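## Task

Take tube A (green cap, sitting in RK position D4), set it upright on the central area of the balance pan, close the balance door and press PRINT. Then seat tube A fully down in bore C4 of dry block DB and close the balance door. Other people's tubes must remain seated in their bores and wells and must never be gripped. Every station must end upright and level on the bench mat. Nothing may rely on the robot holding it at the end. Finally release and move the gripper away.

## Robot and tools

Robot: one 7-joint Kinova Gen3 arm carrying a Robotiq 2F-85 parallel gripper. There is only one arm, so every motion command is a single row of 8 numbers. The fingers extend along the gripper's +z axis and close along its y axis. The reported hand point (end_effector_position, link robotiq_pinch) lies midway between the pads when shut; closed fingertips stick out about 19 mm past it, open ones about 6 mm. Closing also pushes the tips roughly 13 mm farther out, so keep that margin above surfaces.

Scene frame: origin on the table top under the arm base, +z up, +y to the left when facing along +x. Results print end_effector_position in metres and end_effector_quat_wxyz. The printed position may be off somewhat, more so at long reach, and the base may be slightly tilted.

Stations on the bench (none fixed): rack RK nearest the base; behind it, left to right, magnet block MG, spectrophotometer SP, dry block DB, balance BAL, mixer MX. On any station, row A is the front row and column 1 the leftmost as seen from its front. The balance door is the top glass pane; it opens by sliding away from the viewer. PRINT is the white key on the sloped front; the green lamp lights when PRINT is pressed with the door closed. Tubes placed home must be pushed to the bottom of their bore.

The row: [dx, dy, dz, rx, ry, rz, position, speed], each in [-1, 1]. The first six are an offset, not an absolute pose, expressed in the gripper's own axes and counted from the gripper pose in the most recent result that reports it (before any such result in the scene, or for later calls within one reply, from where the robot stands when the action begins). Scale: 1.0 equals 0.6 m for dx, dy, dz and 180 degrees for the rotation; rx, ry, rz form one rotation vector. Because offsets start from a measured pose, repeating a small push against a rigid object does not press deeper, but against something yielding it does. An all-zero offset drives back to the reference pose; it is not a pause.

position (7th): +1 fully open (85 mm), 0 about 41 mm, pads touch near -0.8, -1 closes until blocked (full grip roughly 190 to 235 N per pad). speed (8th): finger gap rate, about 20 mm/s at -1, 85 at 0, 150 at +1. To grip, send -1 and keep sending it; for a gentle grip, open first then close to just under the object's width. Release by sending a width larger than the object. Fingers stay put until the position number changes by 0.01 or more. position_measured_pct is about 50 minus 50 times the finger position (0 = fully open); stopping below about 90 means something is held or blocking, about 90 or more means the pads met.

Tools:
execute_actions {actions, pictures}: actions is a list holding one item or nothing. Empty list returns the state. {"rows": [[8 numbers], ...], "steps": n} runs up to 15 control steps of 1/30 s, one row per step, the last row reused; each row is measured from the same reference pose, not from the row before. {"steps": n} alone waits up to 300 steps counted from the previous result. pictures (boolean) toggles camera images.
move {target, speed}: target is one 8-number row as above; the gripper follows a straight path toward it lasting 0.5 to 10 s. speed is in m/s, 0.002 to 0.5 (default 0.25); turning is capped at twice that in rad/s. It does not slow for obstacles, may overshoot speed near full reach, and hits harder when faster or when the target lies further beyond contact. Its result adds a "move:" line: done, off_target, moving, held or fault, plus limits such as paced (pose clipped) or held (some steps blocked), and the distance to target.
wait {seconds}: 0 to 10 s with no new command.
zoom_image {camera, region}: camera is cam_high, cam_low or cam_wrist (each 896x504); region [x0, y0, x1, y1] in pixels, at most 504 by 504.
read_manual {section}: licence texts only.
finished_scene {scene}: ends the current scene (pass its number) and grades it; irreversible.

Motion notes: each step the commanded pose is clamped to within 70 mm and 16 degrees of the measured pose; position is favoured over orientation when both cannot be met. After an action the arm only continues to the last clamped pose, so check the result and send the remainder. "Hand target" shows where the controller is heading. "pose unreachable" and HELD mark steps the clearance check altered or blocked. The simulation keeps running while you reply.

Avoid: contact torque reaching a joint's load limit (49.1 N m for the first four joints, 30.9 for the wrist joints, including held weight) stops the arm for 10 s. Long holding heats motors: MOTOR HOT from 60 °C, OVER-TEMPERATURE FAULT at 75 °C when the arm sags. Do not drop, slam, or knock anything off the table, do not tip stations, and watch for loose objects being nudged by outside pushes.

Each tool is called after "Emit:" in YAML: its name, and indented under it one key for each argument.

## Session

Emit:
execute_actions:
  actions: []

Scene clock: 0.00 s of 12600.00 s.
end_effector_position=(+0.2623, -0.3079, +0.3676) position_measured_pct=0.0 end_effector_quat_wxyz=(+0.055, +0.732, +0.679, -0.014)
Joint positions: [0.648 0.182 0.162 1.753 0.004 1.102 0.721]
Joint velocities: [ 0.     0.     0.     0.001 -0.002 -0.    -0.   ]
Motor temperatures (°C, as the motors report them): [30 33 27 33 33 36 40]
Hand target: +0.262, -0.308, +0.368; +0.055, +0.732, +0.679, -0.014

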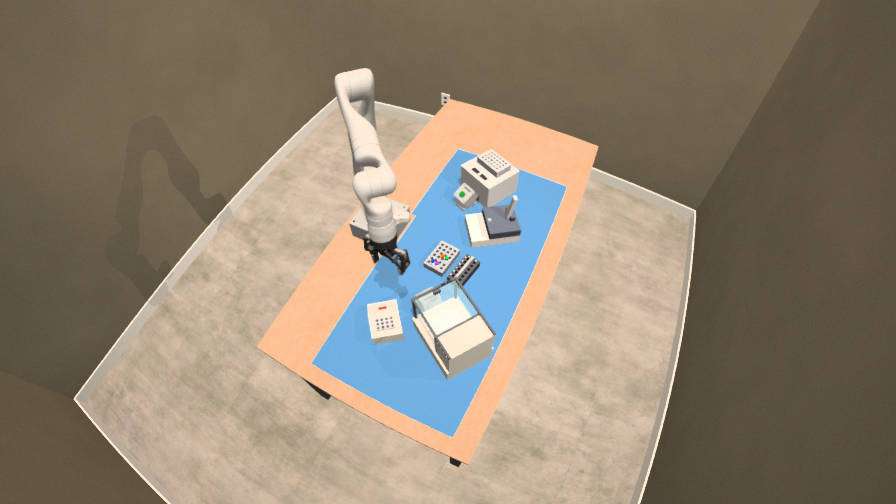

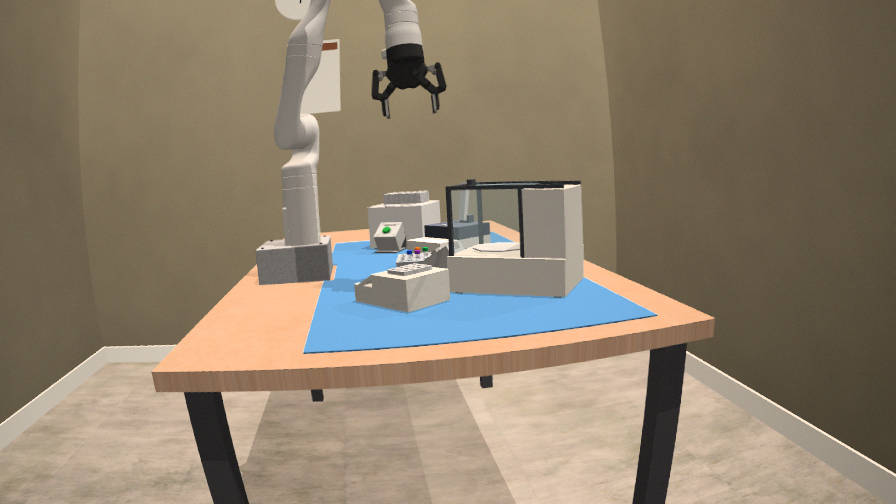

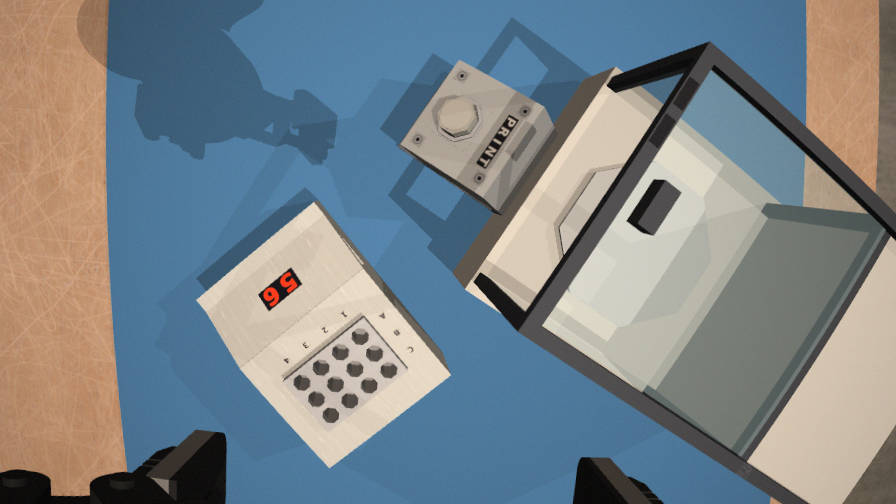

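Emit:
move:
  target: [0.095,0.16,0.09,0.0195,0.0303,0.18,-0.2,0.5]
  speed: 0.1

Scene clock: 22.63 s of 12600.00 s.
end_effector_position=(+0.3647, -0.2638, +0.3147) position_measured_pct=59.9 end_effector_quat_wxyz=(+0.003, +0.893, +0.449, +0.015)
Joint positions: [ 0.459  0.399  0.191  1.631 -0.109  1.105  0.036]
Joint velocities: [-0.003  0.005 -0.001 -0.002 -0.001  0.002 -0.007]
Motor temperatures (°C, as the motors report them): [30 33 27 34 33 36 40]
Hand target: +0.365, -0.264, +0.315; +0.002, +0.894, +0.449, +0.015
Off the commanded pose: 0.001 m, 0 deg.
move: done

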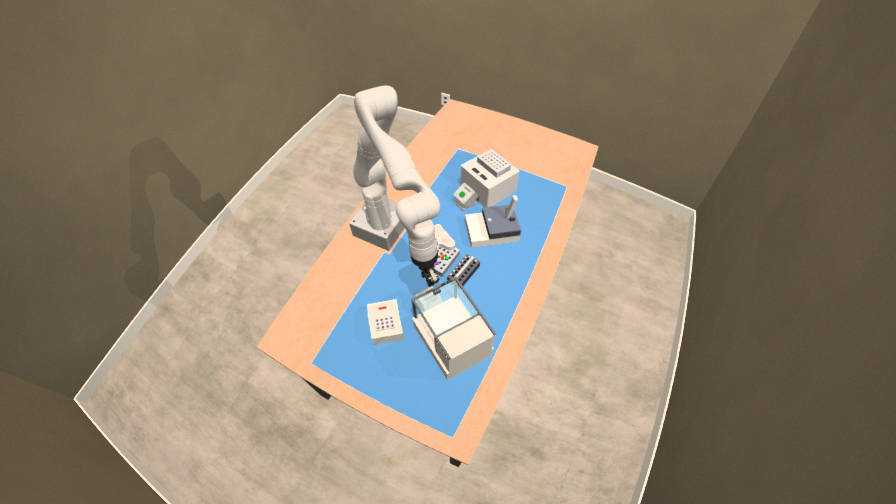

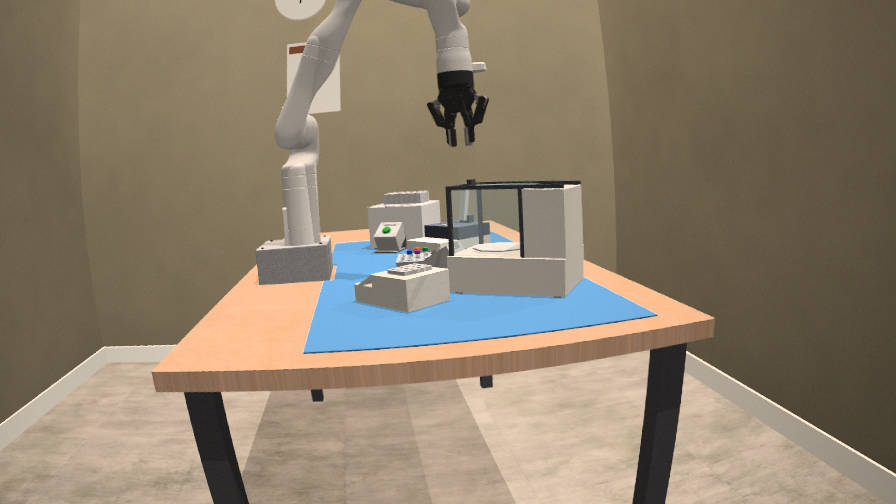

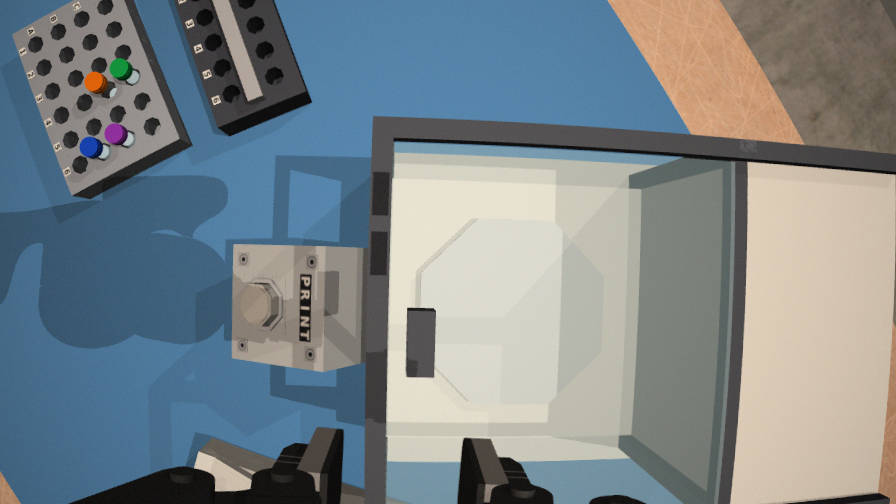

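Emit:
move:
  target: [0.03,0.008,0.04,0.0059,-0.0076,0,-0.2,0.5]
  speed: 0.06

Scene clock: 36.17 s of 12600.00 s.
end_effector_position=(+0.3799, -0.2522, +0.2915) position_measured_pct=59.9 end_effector_quat_wxyz=(-0.000, +0.894, +0.449, +0.000)
Joint positions: [ 0.41   0.449  0.188  1.633 -0.092  1.07  -0.024]
Joint velocities: [-0.004  0.004 -0.001 -0.     0.002  0.001 -0.004]
Motor temperatures (°C, as the motors report them): [30 34 27 34 33 36 40]
Hand target: +0.380, -0.252, +0.291; -0.000, +0.894, +0.449, +0.000
Off the commanded pose: 0.000 m, 0 deg.
move: done

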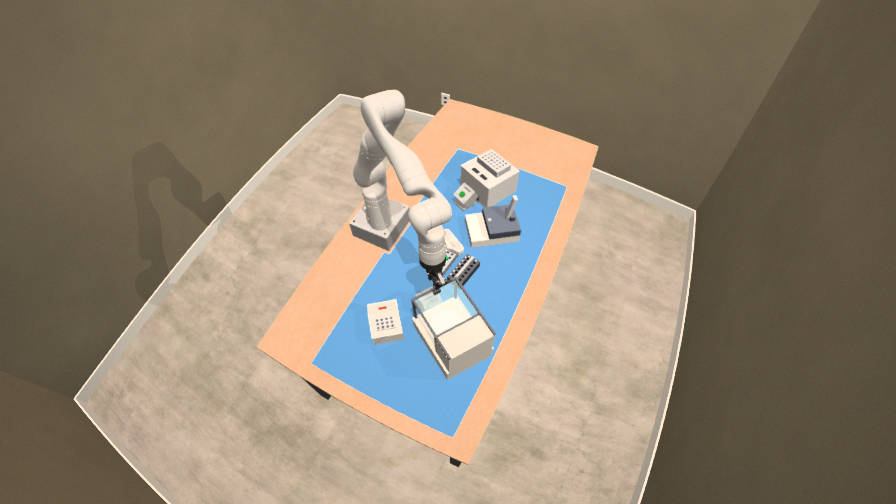

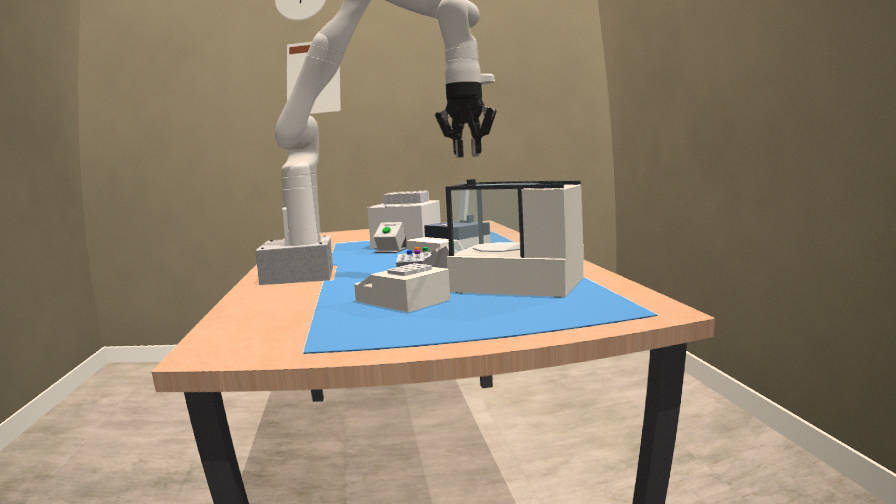

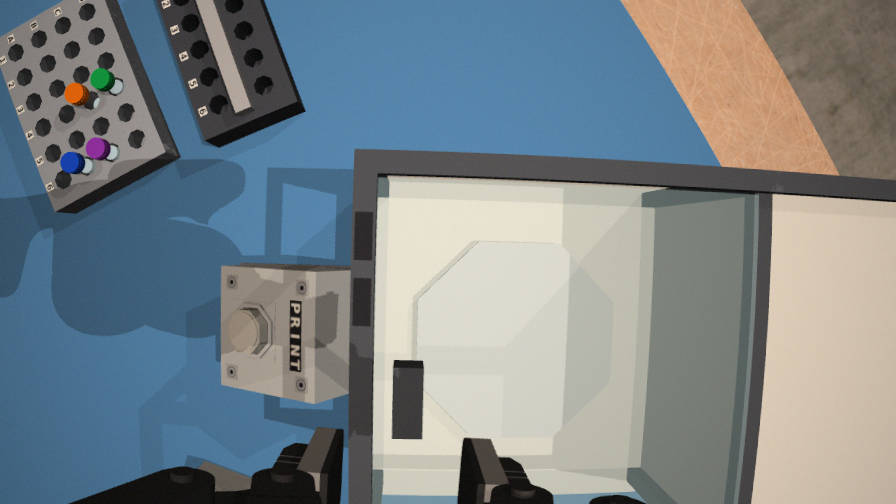

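Emit:
move:
  target: [0.006,0,0.089,0,0,0,-0.2,0.5]
  speed: 0.04

Scene clock: 44.90 s of 12600.00 s.
end_effector_position=(+0.3821, -0.2494, +0.2383) position_measured_pct=59.9 end_effector_quat_wxyz=(-0.000, +0.894, +0.449, +0.000)
Joint positions: [ 0.412  0.52   0.174  1.714 -0.108  0.92  -0.018]
Joint velocities: [ 0.     0.003 -0.002  0.003 -0.001 -0.005  0.   ]
Motor temperatures (°C, as the motors report them): [30 34 27 34 33 36 40]
Hand target: +0.382, -0.249, +0.238; -0.000, +0.894, +0.449, +0.000
Off the commanded pose: 0.000 m, 0 deg.
move: done

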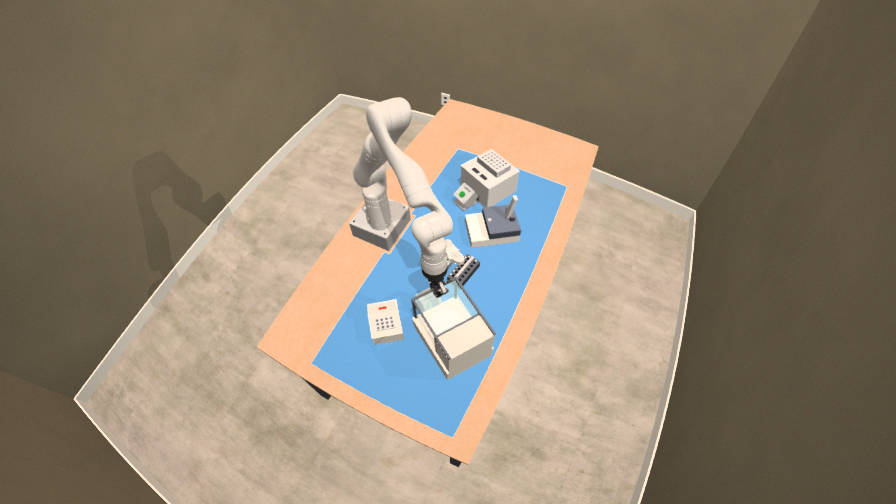

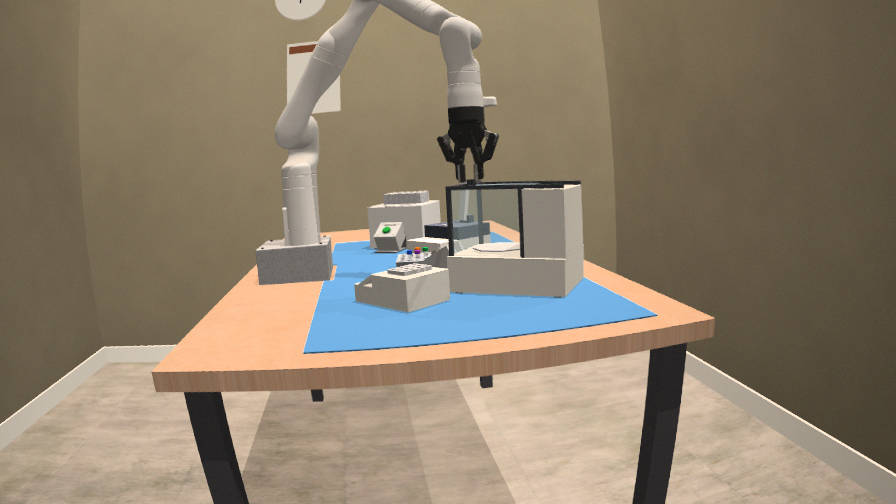

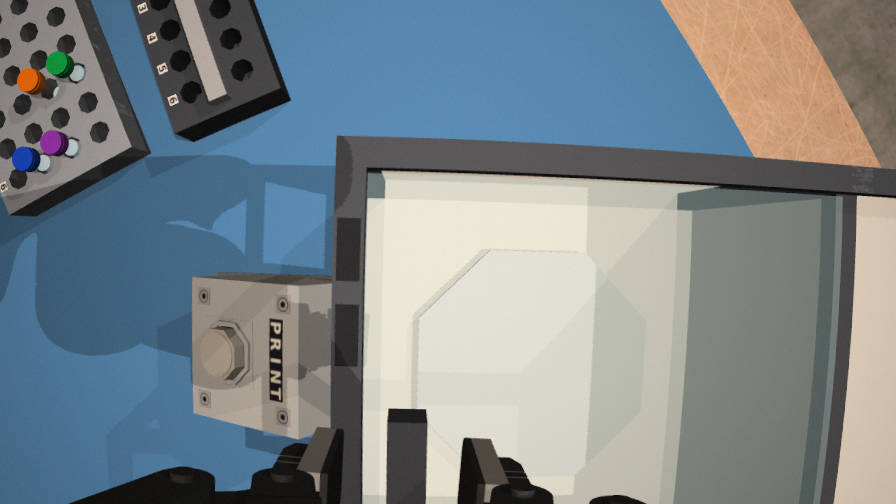

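Emit:
move:
  target: [-0.008,0.22,0,0,0,0,-0.2,0.5]
  speed: 0.05

Scene clock: 52.77 s of 12600.00 s.
end_effector_position=(+0.4854, -0.3311, +0.2388) position_measured_pct=59.9 end_effector_quat_wxyz=(-0.001, +0.894, +0.449, +0.000)
Joint positions: [ 0.478  0.794  0.174  1.183 -0.134  1.178  0.005]
Joint velocities: [ 0.001  0.005  0.001 -0.01  -0.002  0.002 -0.   ]
Motor temperatures (°C, as the motors report them): [30 34 27 34 33 36 40]
Hand target: +0.486, -0.332, +0.239; +0.000, +0.894, +0.449, +0.000
Off the commanded pose: 0.001 m, 0 deg.
move: done

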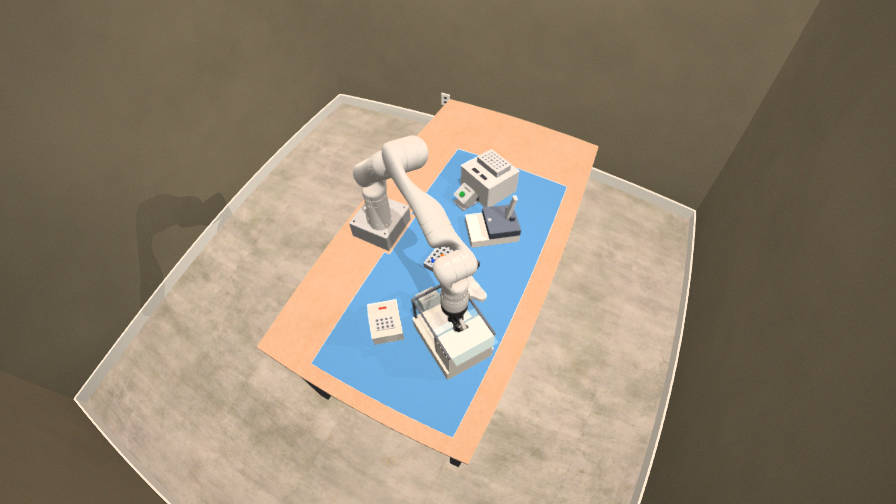

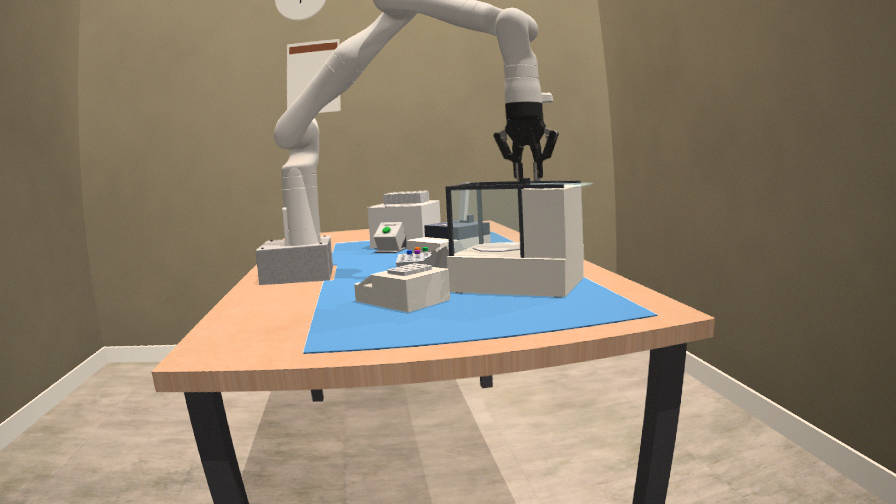

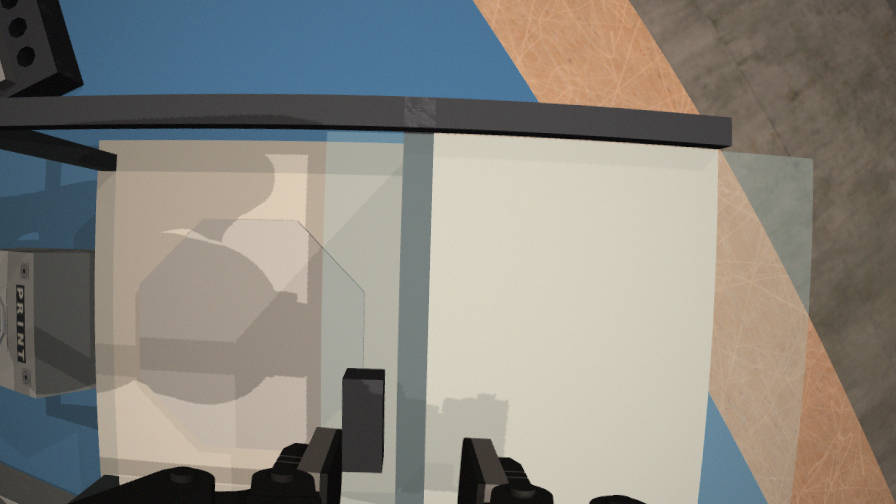

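Emit:
move:
  target: [0.01,0.015,0,0,0,0,-0.2,0.5]
  speed: 0.015

Scene clock: 58.50 s of 12600.00 s.
end_effector_position=(+0.4904, -0.3318, +0.2379) position_measured_pct=59.9 end_effector_quat_wxyz=(-0.005, +0.894, +0.448, -0.004)
Joint positions: [ 0.475  0.815  0.175  1.144 -0.132  1.209 -0.005]
Joint velocities: [ 0.001  0.004  0.    -0.006 -0.     0.004 -0.002]
Motor temperatures (°C, as the motors report them): [30 34 27 34 33 36 40]
Hand target: +0.496, -0.332, +0.239; -0.001, +0.894, +0.449, +0.000
Off the commanded pose: 0.006 m, 1 deg.
move: off_target

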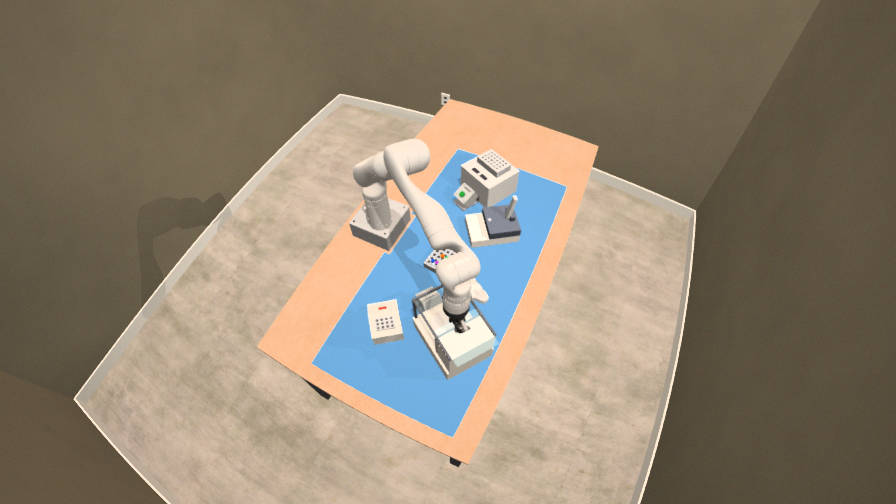

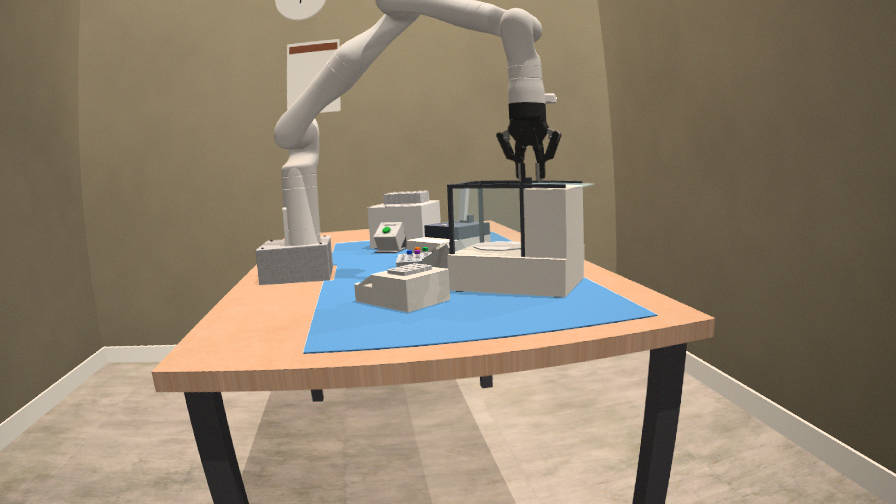

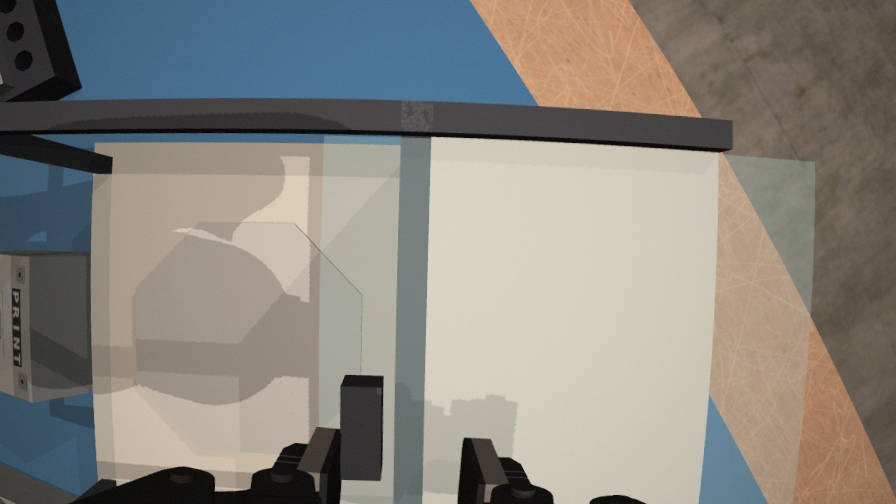

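Emit:
move:
  target: [0,-0.012,0,0,0,0,-0.2,0]
  speed: 0.05

Emit:
move:
  target: [0,0,-0.11,0,0,0,-0.2,0]
  speed: 0.1

Scene clock: 78.67 s of 12600.00 s.
end_effector_position=(+0.4847, -0.3276, +0.2379) position_measured_pct=59.9 end_effector_quat_wxyz=(-0.005, +0.894, +0.448, -0.004)
Joint positions: [ 0.472  0.798  0.174  1.178 -0.13   1.192 -0.005]
Joint velocities: [-0.001 -0.004 -0.001  0.006  0.001 -0.005  0.001]
Motor temperatures (°C, as the motors report them): [30 34 27 34 33 36 40]
Hand target: +0.485, -0.327, +0.238; -0.005, +0.894, +0.448, -0.004
Off the commanded pose: 0.000 m, 0 deg.
move: done

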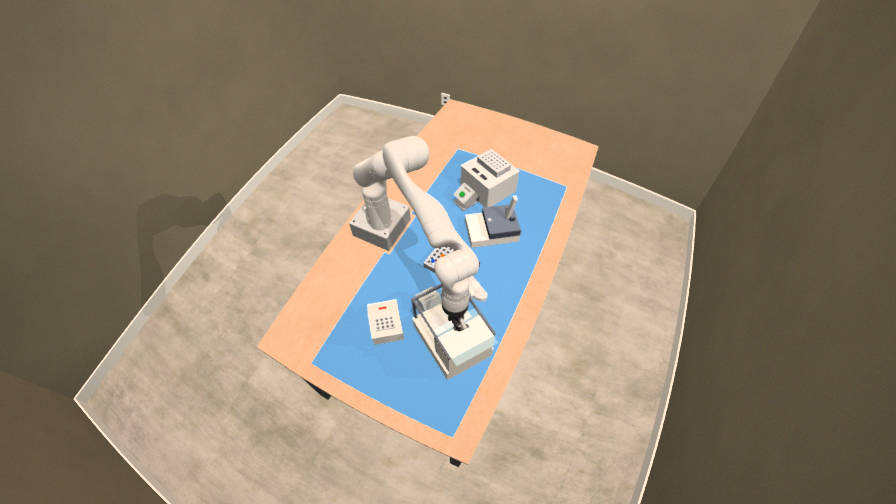

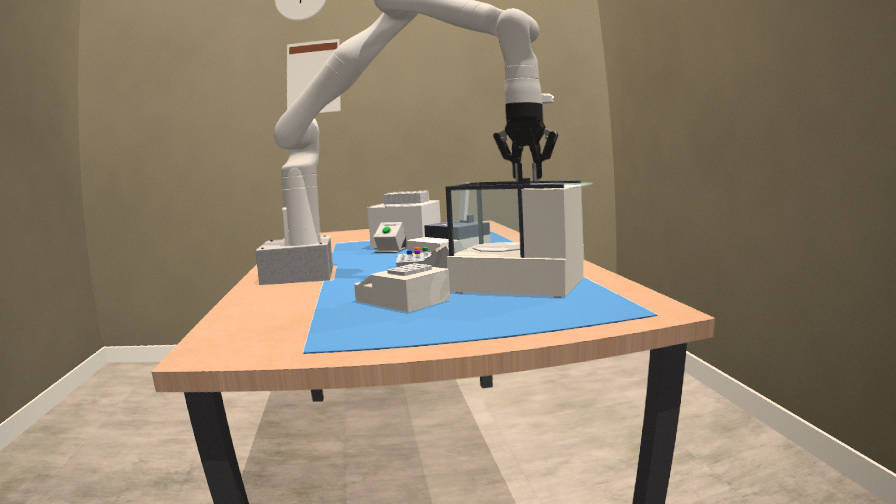

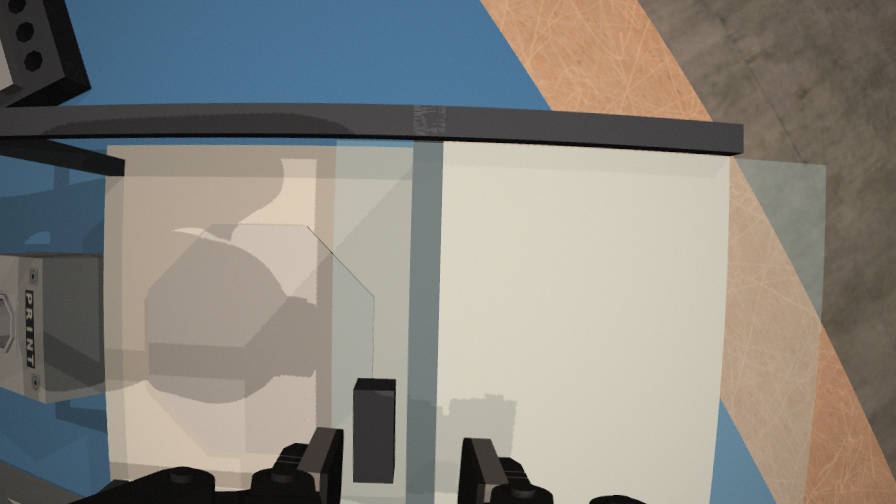

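Scene clock: 79.70 s of 12600.00 s.
end_effector_position=(+0.4854, -0.3278, +0.3038) position_measured_pct=59.9 end_effector_quat_wxyz=(-0.005, +0.894, +0.448, -0.004)
Joint positions: [ 0.472  0.747  0.184  1.059 -0.124  1.362 -0.014]
Joint velocities: [ 0.     0.     0.    -0.004 -0.002  0.005 -0.   ]
Motor temperatures (°C, as the motors report them): [30 35 27 34 33 36 40]
Hand target: +0.485, -0.328, +0.304; -0.005, +0.894, +0.448, -0.004
Off the commanded pose: 0.000 m, 0 deg.
move: done

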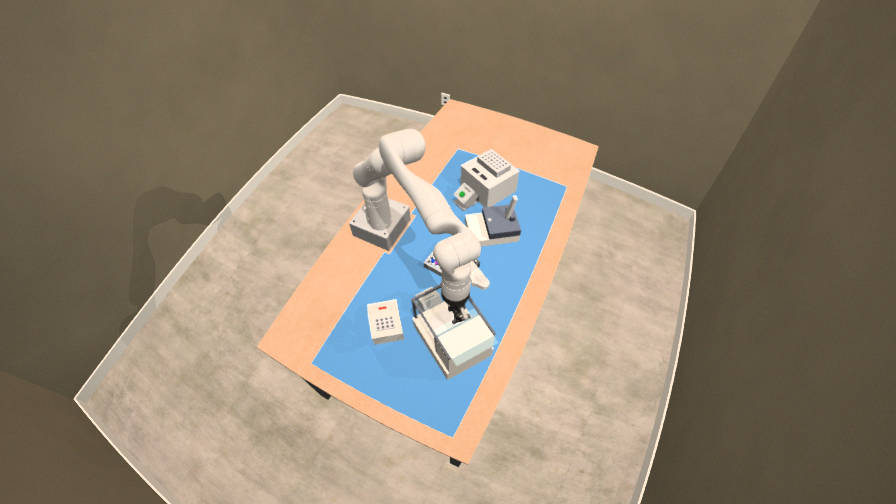

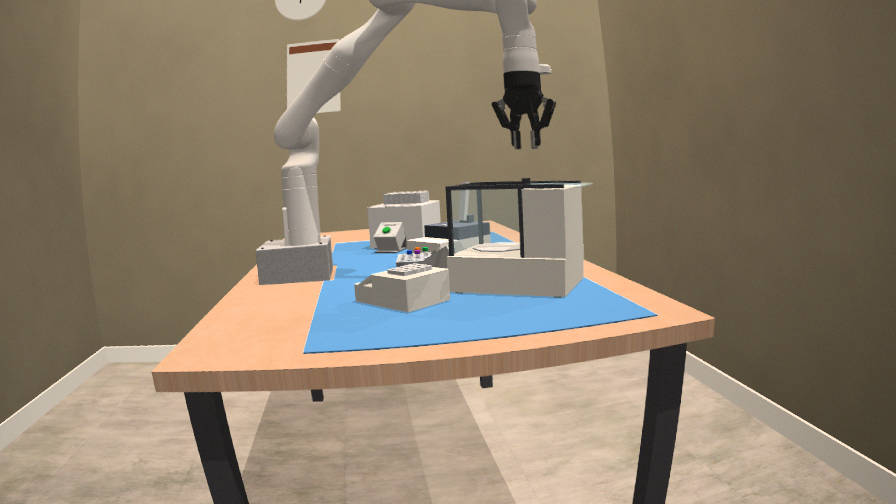

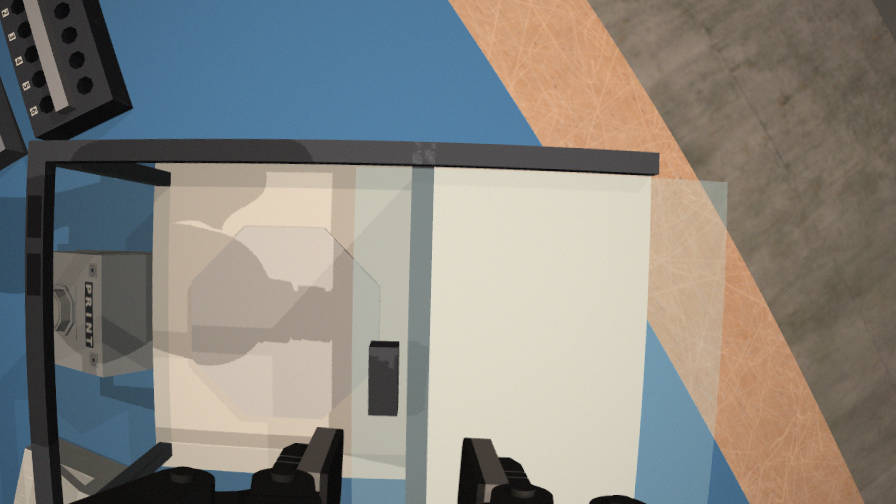

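Emit:
move:
  target: [0.12,-0.42,0,0,0,0,-0.3,0]
  speed: 0.25

Scene clock: 102.70 s of 12600.00 s.
end_effector_position=(+0.3256, -0.1200, +0.3057) position_measured_pct=65.1 end_effector_quat_wxyz=(-0.005, +0.894, +0.447, -0.005)
Joint positions: [ 0.179  0.208  0.132  1.933 -0.033  1.019 -0.324]
Joint velocities: [-0.004 -0.006 -0.003  0.001 -0.     0.001 -0.003]
Motor temperatures (°C, as the motors report them): [30 35 27 34 33 36 40]
Hand target: +0.326, -0.120, +0.306; -0.005, +0.894, +0.448, -0.005
Off the commanded pose: 0.002 m, 0 deg.
move: done

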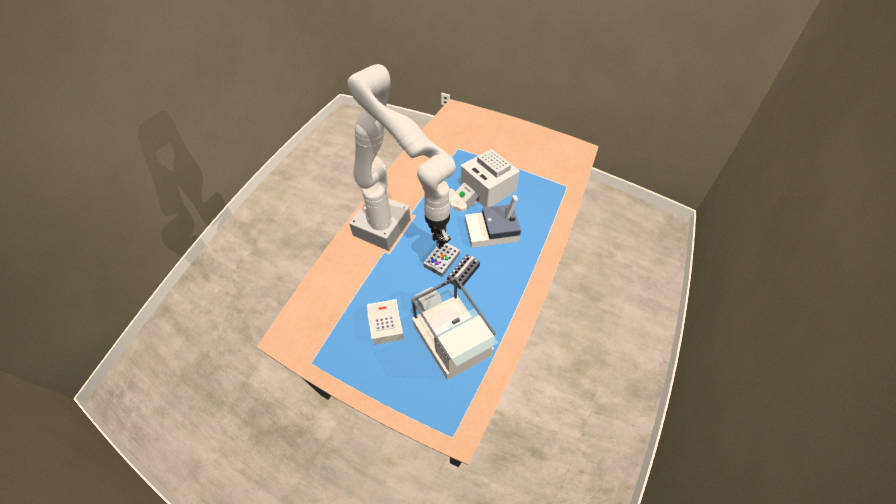

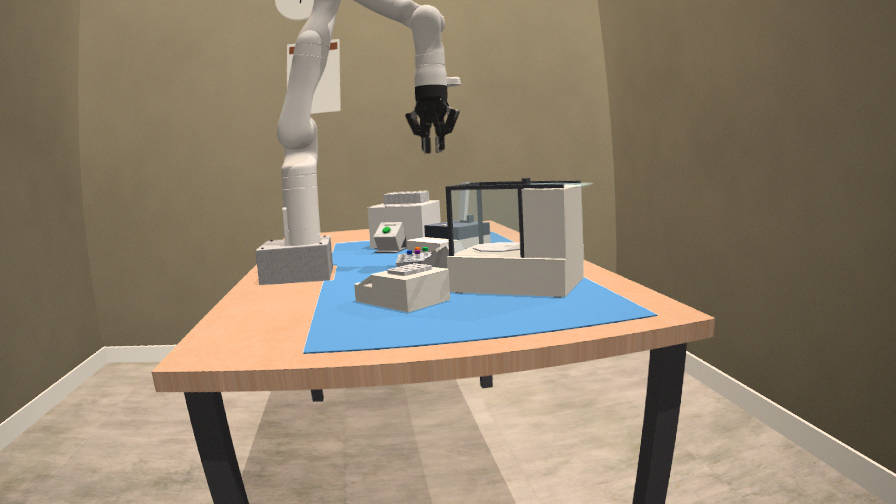

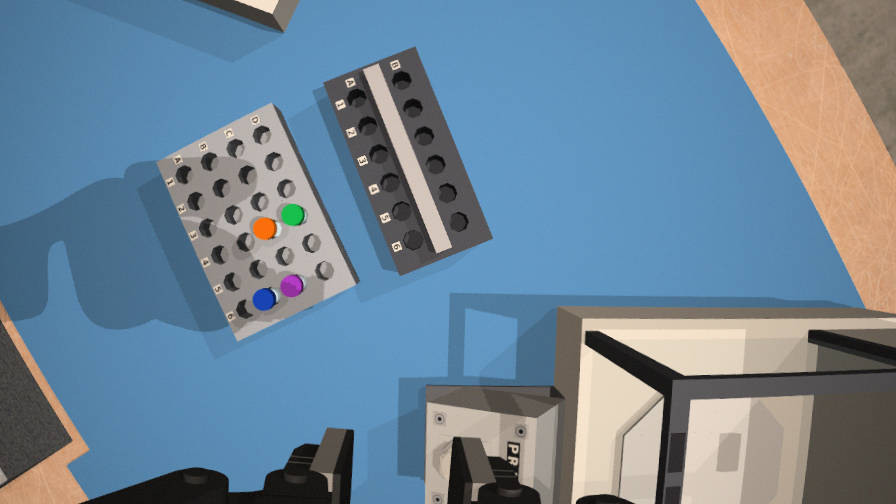

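Emit:
move:
  target: [0.128,-0.107,0.17,0,0,0.35,-0.3,0]
  speed: 0.2

Scene clock: 119.80 s of 12600.00 s.
end_effector_position=(+0.3187, -0.0205, +0.2044) position_measured_pct=65.1 end_effector_quat_wxyz=(-0.002, +0.996, -0.086, -0.007)
Joint positions: [-0.198  0.348  0.248  2.185 -0.148  0.641 -1.594]
Joint velocities: [-0.009  0.003 -0.     0.001 -0.    -0.001 -0.012]
Motor temperatures (°C, as the motors report them): [30 35 27 34 33 36 40]
Hand target: +0.319, -0.020, +0.204; -0.002, +0.996, -0.086, -0.007
Off the commanded pose: 0.001 m, 0 deg.
move: done

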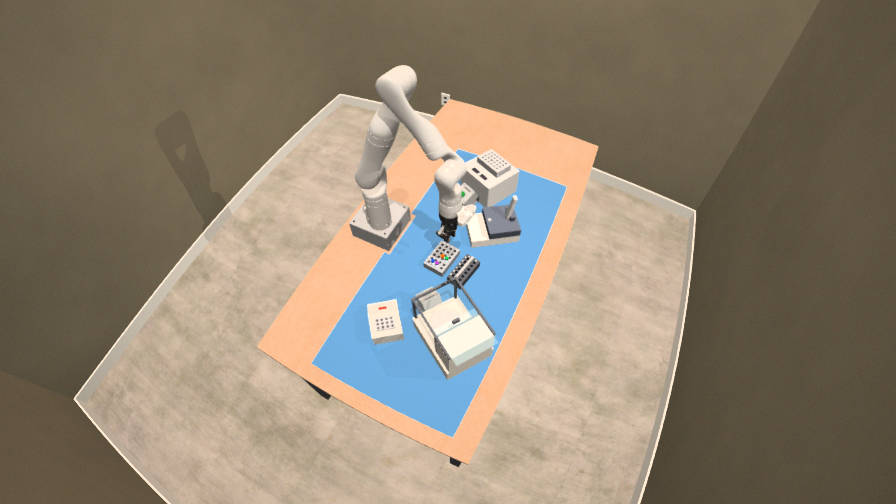

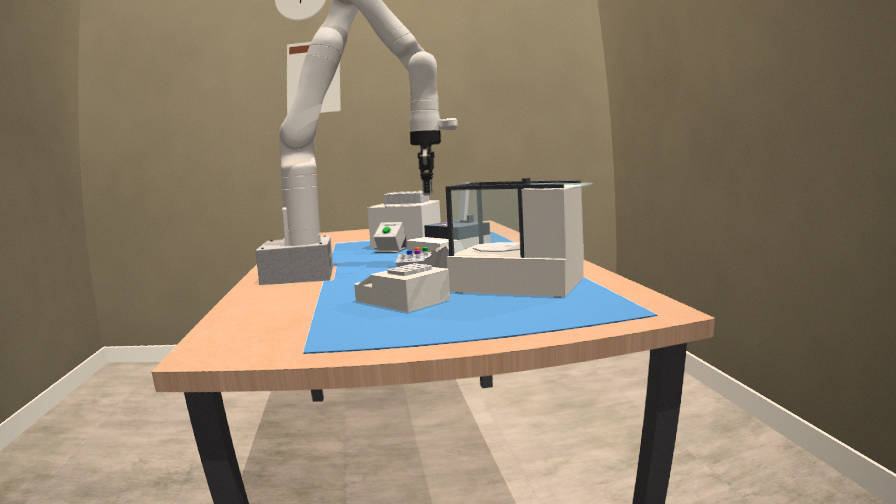

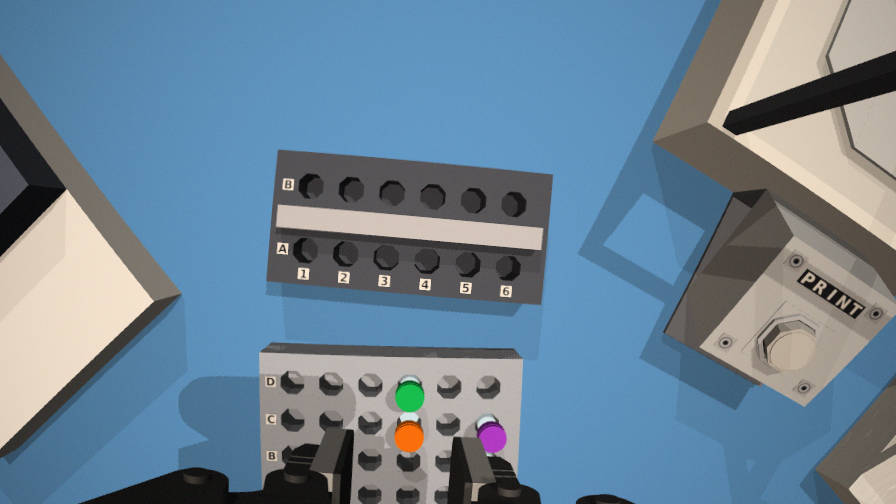

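Emit:
move:
  target: [-0.005,0.006,0.19,0,0,0,-0.3,0]
  speed: 0.1

Scene clock: 129.97 s of 12600.00 s.
end_effector_position=(+0.3141, -0.0231, +0.0909) position_measured_pct=65.1 end_effector_quat_wxyz=(-0.001, +0.996, -0.086, -0.007)
Joint positions: [-0.064  0.651  0.095  2.288 -0.278  0.229 -1.467]
Joint velocities: [ 0.005  0.007  0.     0.002 -0.002 -0.002  0.001]
Motor temperatures (°C, as the motors report them): [30 35 27 34 33 36 40]
Hand target: +0.314, -0.023, +0.091; -0.001, +0.996, -0.086, -0.007
Off the commanded pose: 0.001 m, 0 deg.
move: done

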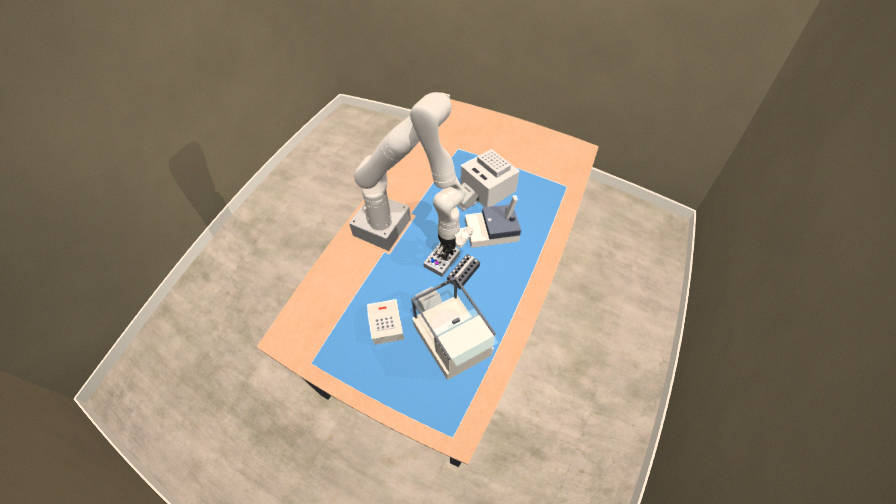

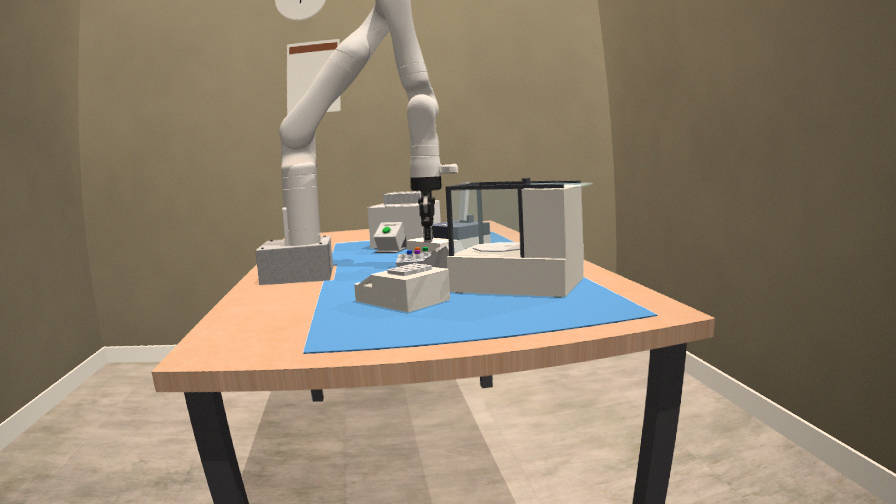

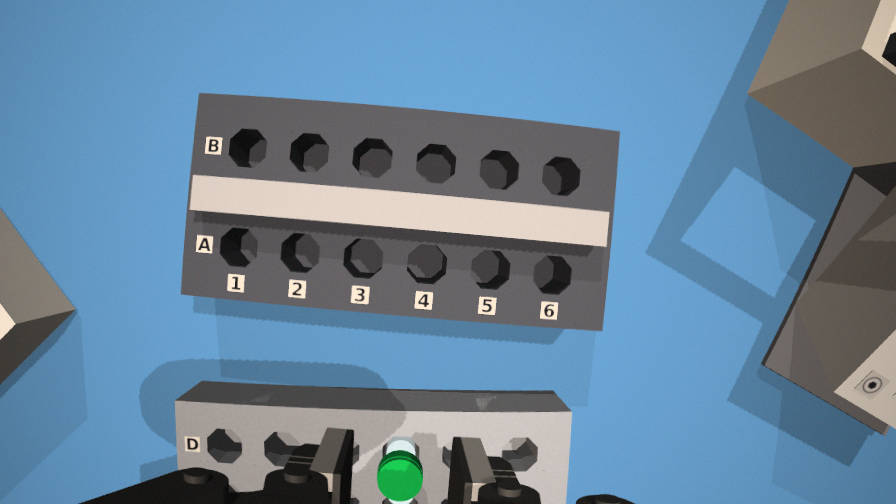

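Emit:
move:
  target: [-0.011,0,0.03,0,0,0,-0.3,0]
  speed: 0.03

Emit:
zoom_image:
  camera: "cam_wrist"
  region: [200,250,650,504]

Scene clock: 143.03 s of 12600.00 s.
end_effector_position=(+0.3076, -0.0219, +0.0732) position_measured_pct=65.1 end_effector_quat_wxyz=(-0.001, +0.996, -0.086, -0.006)
Joint positions: [-0.042  0.701  0.059  2.312 -0.289  0.151 -1.46 ]
Joint velocities: [ 0.003  0.006 -0.001  0.002 -0.002 -0.005  0.   ]
Motor temperatures (°C, as the motors report them): [30 35 27 34 33 36 40]
Hand target: +0.307, -0.022, +0.073; -0.001, +0.996, -0.086, -0.007
Off the commanded pose: 0.000 m, 0 deg.
move: done

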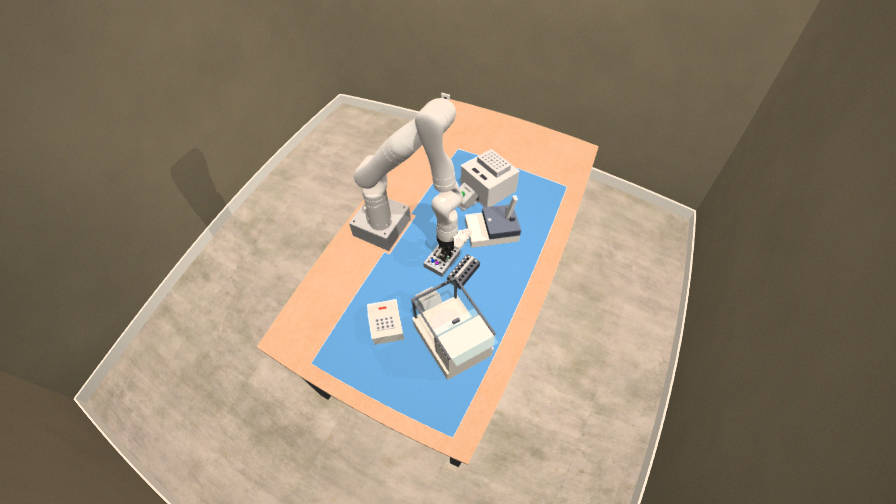

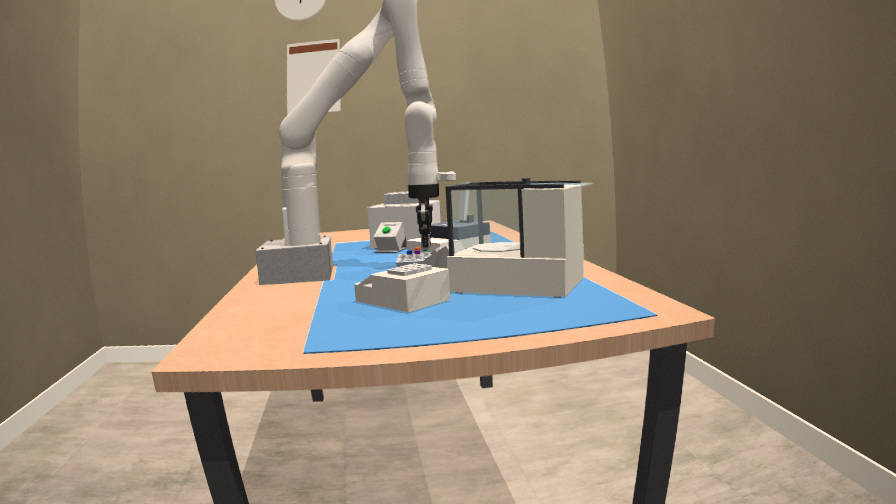

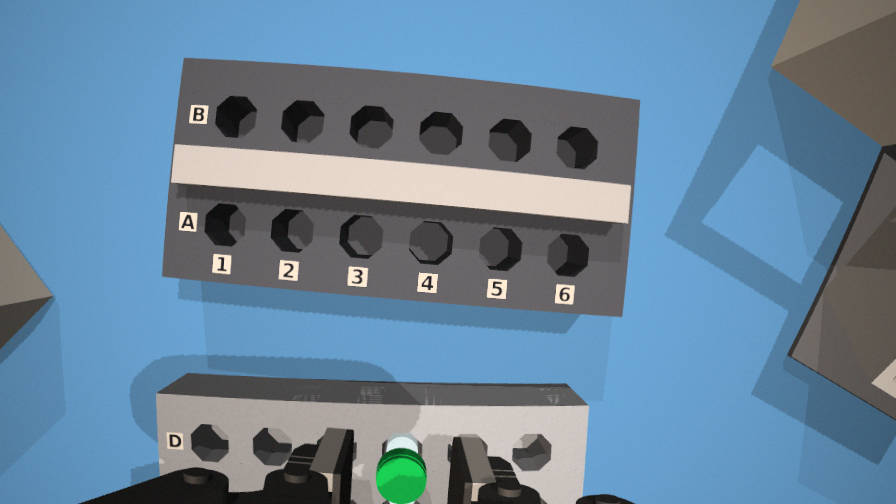

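Region (200, 250, 650, 504) of cam_wrist's 896x504 image, scaled by 1.120; it fills the top 284 rows of this view, and the rest is white.

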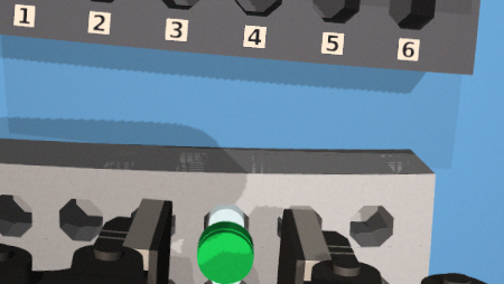

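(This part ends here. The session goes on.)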